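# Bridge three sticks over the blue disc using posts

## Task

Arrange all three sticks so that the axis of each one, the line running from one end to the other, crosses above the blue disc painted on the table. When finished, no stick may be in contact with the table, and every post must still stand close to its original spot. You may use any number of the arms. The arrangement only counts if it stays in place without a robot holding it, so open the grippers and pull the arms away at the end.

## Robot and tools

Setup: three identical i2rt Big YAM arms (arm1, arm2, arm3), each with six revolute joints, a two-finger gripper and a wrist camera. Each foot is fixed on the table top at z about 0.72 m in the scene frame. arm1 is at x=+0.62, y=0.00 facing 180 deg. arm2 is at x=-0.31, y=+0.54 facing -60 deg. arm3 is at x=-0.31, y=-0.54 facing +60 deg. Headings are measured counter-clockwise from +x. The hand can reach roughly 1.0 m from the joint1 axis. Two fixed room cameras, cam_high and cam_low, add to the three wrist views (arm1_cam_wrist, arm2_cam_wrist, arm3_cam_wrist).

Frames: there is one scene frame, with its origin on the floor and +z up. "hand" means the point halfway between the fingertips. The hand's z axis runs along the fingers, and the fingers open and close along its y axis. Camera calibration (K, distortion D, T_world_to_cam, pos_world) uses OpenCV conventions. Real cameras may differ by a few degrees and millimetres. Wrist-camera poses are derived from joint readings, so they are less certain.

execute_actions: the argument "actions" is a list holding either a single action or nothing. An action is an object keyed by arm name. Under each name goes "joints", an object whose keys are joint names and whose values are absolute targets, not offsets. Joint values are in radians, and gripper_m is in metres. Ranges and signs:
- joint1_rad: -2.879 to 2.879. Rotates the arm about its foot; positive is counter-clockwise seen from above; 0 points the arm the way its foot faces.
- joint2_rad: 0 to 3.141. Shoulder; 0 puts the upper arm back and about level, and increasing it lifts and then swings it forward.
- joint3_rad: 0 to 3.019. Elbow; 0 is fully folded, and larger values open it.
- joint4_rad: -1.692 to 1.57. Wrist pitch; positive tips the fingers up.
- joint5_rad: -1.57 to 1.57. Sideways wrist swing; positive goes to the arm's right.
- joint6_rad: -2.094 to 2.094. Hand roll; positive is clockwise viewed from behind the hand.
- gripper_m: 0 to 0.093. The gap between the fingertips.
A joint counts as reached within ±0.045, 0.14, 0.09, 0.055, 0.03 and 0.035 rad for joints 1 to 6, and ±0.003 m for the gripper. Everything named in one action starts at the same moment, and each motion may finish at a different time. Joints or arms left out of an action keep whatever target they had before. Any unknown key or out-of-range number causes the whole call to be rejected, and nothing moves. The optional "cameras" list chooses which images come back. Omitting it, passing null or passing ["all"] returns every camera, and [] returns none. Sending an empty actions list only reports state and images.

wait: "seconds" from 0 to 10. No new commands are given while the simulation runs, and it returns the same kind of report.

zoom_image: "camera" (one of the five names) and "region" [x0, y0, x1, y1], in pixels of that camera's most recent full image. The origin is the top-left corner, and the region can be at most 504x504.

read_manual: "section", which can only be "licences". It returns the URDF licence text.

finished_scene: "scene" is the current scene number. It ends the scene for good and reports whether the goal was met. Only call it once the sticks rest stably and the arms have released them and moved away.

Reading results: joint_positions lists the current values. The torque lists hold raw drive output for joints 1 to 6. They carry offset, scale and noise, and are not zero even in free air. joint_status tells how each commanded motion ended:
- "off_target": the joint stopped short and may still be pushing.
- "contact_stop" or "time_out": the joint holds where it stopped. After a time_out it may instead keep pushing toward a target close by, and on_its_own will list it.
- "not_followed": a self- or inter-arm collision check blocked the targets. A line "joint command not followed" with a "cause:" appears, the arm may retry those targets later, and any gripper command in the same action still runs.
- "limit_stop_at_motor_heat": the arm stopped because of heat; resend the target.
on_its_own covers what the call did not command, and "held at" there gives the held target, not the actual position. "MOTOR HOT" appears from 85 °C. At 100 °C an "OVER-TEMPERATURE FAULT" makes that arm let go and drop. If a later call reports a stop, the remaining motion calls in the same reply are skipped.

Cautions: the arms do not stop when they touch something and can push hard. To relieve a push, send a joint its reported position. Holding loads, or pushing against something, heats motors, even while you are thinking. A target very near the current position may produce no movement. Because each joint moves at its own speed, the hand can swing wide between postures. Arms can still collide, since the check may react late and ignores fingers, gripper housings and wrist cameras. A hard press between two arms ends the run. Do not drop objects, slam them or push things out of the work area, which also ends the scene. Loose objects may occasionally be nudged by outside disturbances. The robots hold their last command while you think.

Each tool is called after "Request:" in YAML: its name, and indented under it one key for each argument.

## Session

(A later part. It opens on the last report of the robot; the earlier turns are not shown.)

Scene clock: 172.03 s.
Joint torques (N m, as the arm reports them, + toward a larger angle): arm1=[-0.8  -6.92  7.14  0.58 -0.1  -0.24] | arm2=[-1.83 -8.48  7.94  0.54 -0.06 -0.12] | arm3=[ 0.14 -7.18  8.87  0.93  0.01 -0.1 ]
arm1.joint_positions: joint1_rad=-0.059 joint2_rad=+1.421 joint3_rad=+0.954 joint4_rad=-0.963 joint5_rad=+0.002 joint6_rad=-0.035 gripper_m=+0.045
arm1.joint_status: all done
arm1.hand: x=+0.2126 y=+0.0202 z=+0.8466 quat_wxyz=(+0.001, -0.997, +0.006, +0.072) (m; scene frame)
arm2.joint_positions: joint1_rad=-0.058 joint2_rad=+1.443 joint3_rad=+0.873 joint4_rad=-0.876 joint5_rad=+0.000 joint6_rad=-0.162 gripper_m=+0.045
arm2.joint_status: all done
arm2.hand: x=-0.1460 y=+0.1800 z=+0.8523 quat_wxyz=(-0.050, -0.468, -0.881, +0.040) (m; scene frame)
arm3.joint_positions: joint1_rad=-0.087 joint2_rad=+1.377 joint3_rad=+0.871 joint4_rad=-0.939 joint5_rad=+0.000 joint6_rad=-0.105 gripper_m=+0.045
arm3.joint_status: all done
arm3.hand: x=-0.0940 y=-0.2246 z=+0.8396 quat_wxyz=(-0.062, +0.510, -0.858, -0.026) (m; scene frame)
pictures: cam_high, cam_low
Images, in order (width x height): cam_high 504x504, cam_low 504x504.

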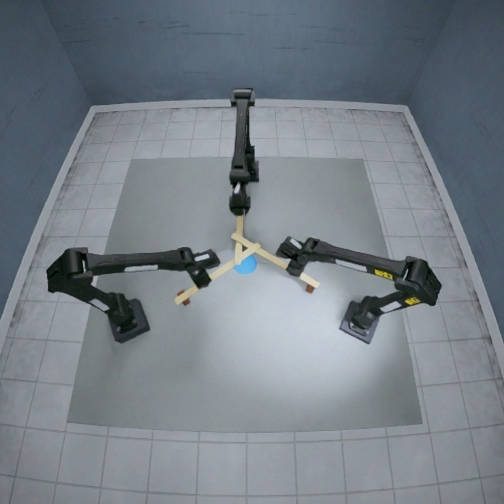

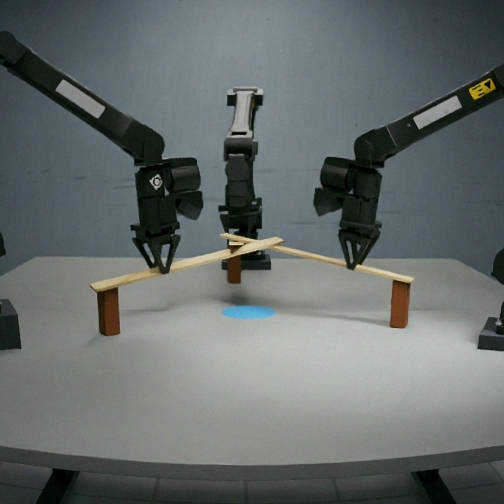

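Holding. Retreat.

Request:
execute_actions:
  actions:
    - {"arm1":{"joints":{"joint2_rad":0.8}},"arm2":{"joints":{"joint2_rad":0.8}},"arm3":{"joints":{"joint2_rad":0.8}}}
  cameras: ["cam_high","cam_low"]

Request:
zoom_image:
  camera: "cam_high"
  region: [160,180,340,320]

Scene clock: 177.73 s.
Joint torques (N m, as the arm reports them, + toward a larger angle): arm1=[-0.87 -1.18  9.35  1.36 -0.11 -0.24] | arm2=[-1.77 -2.51 11.24  1.51 -0.07 -0.11] | arm3=[ 0.38 -1.61 11.17  1.64 -0.03 -0.14]
arm1.joint_positions: joint1_rad=-0.059 joint2_rad=+0.795 joint3_rad=+0.944 joint4_rad=-0.963 joint5_rad=+0.002 joint6_rad=-0.035 gripper_m=+0.045
arm1.joint_status: all done
arm1.hand: x=+0.2698 y=+0.0187 z=+1.0732 quat_wxyz=(+0.014, -0.929, +0.006, +0.371) (m; scene frame)
arm2.joint_positions: joint1_rad=-0.058 joint2_rad=+0.791 joint3_rad=+0.863 joint4_rad=-0.876 joint5_rad=+0.000 joint6_rad=-0.163 gripper_m=+0.045
arm2.joint_status: all done
arm2.hand: x=-0.1613 y=+0.2149 z=+1.0860 quat_wxyz=(-0.298, -0.434, -0.819, +0.229) (m; scene frame)
arm3.joint_positions: joint1_rad=-0.087 joint2_rad=+0.789 joint3_rad=+0.862 joint4_rad=-0.939 joint5_rad=+0.000 joint6_rad=-0.105 gripper_m=+0.045
arm3.joint_status: all done
arm3.hand: x=-0.1167 y=-0.2560 z=+1.0405 quat_wxyz=(-0.318, +0.479, -0.806, -0.144) (m; scene frame)
pictures: cam_high, cam_low
Images, in order (width x height): cam_high 504x504, cam_low 504x504.

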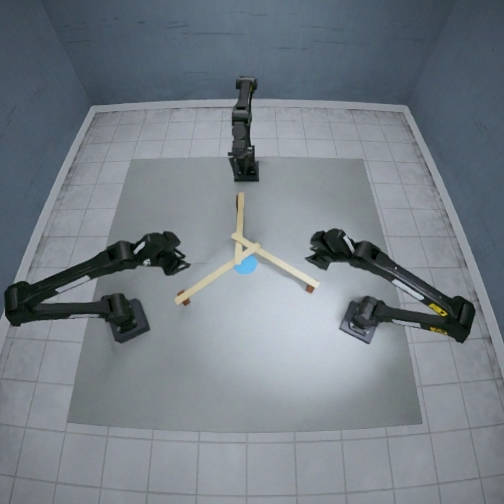

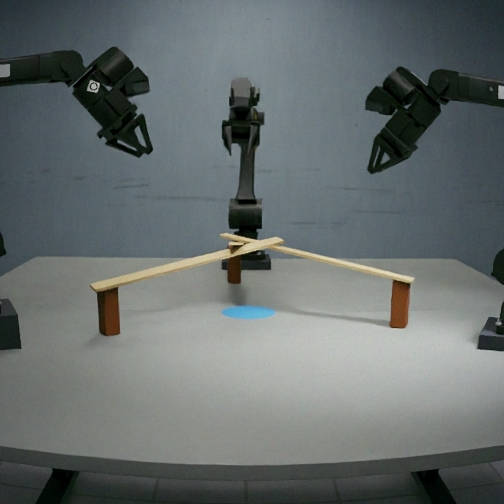

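Region (160, 180, 340, 320) of cam_high's 504x504 image, scaled by 2.800, with more detail than that image has.

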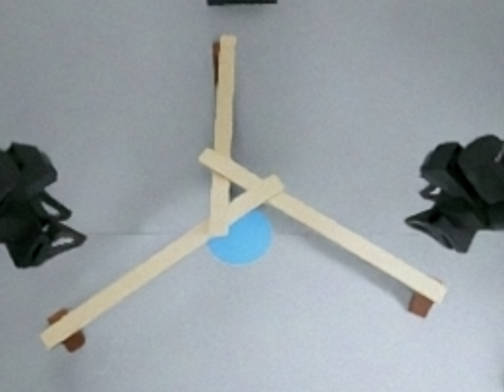

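Request:
finished_scene:
  scene: 2

The scene is finished: the task was done.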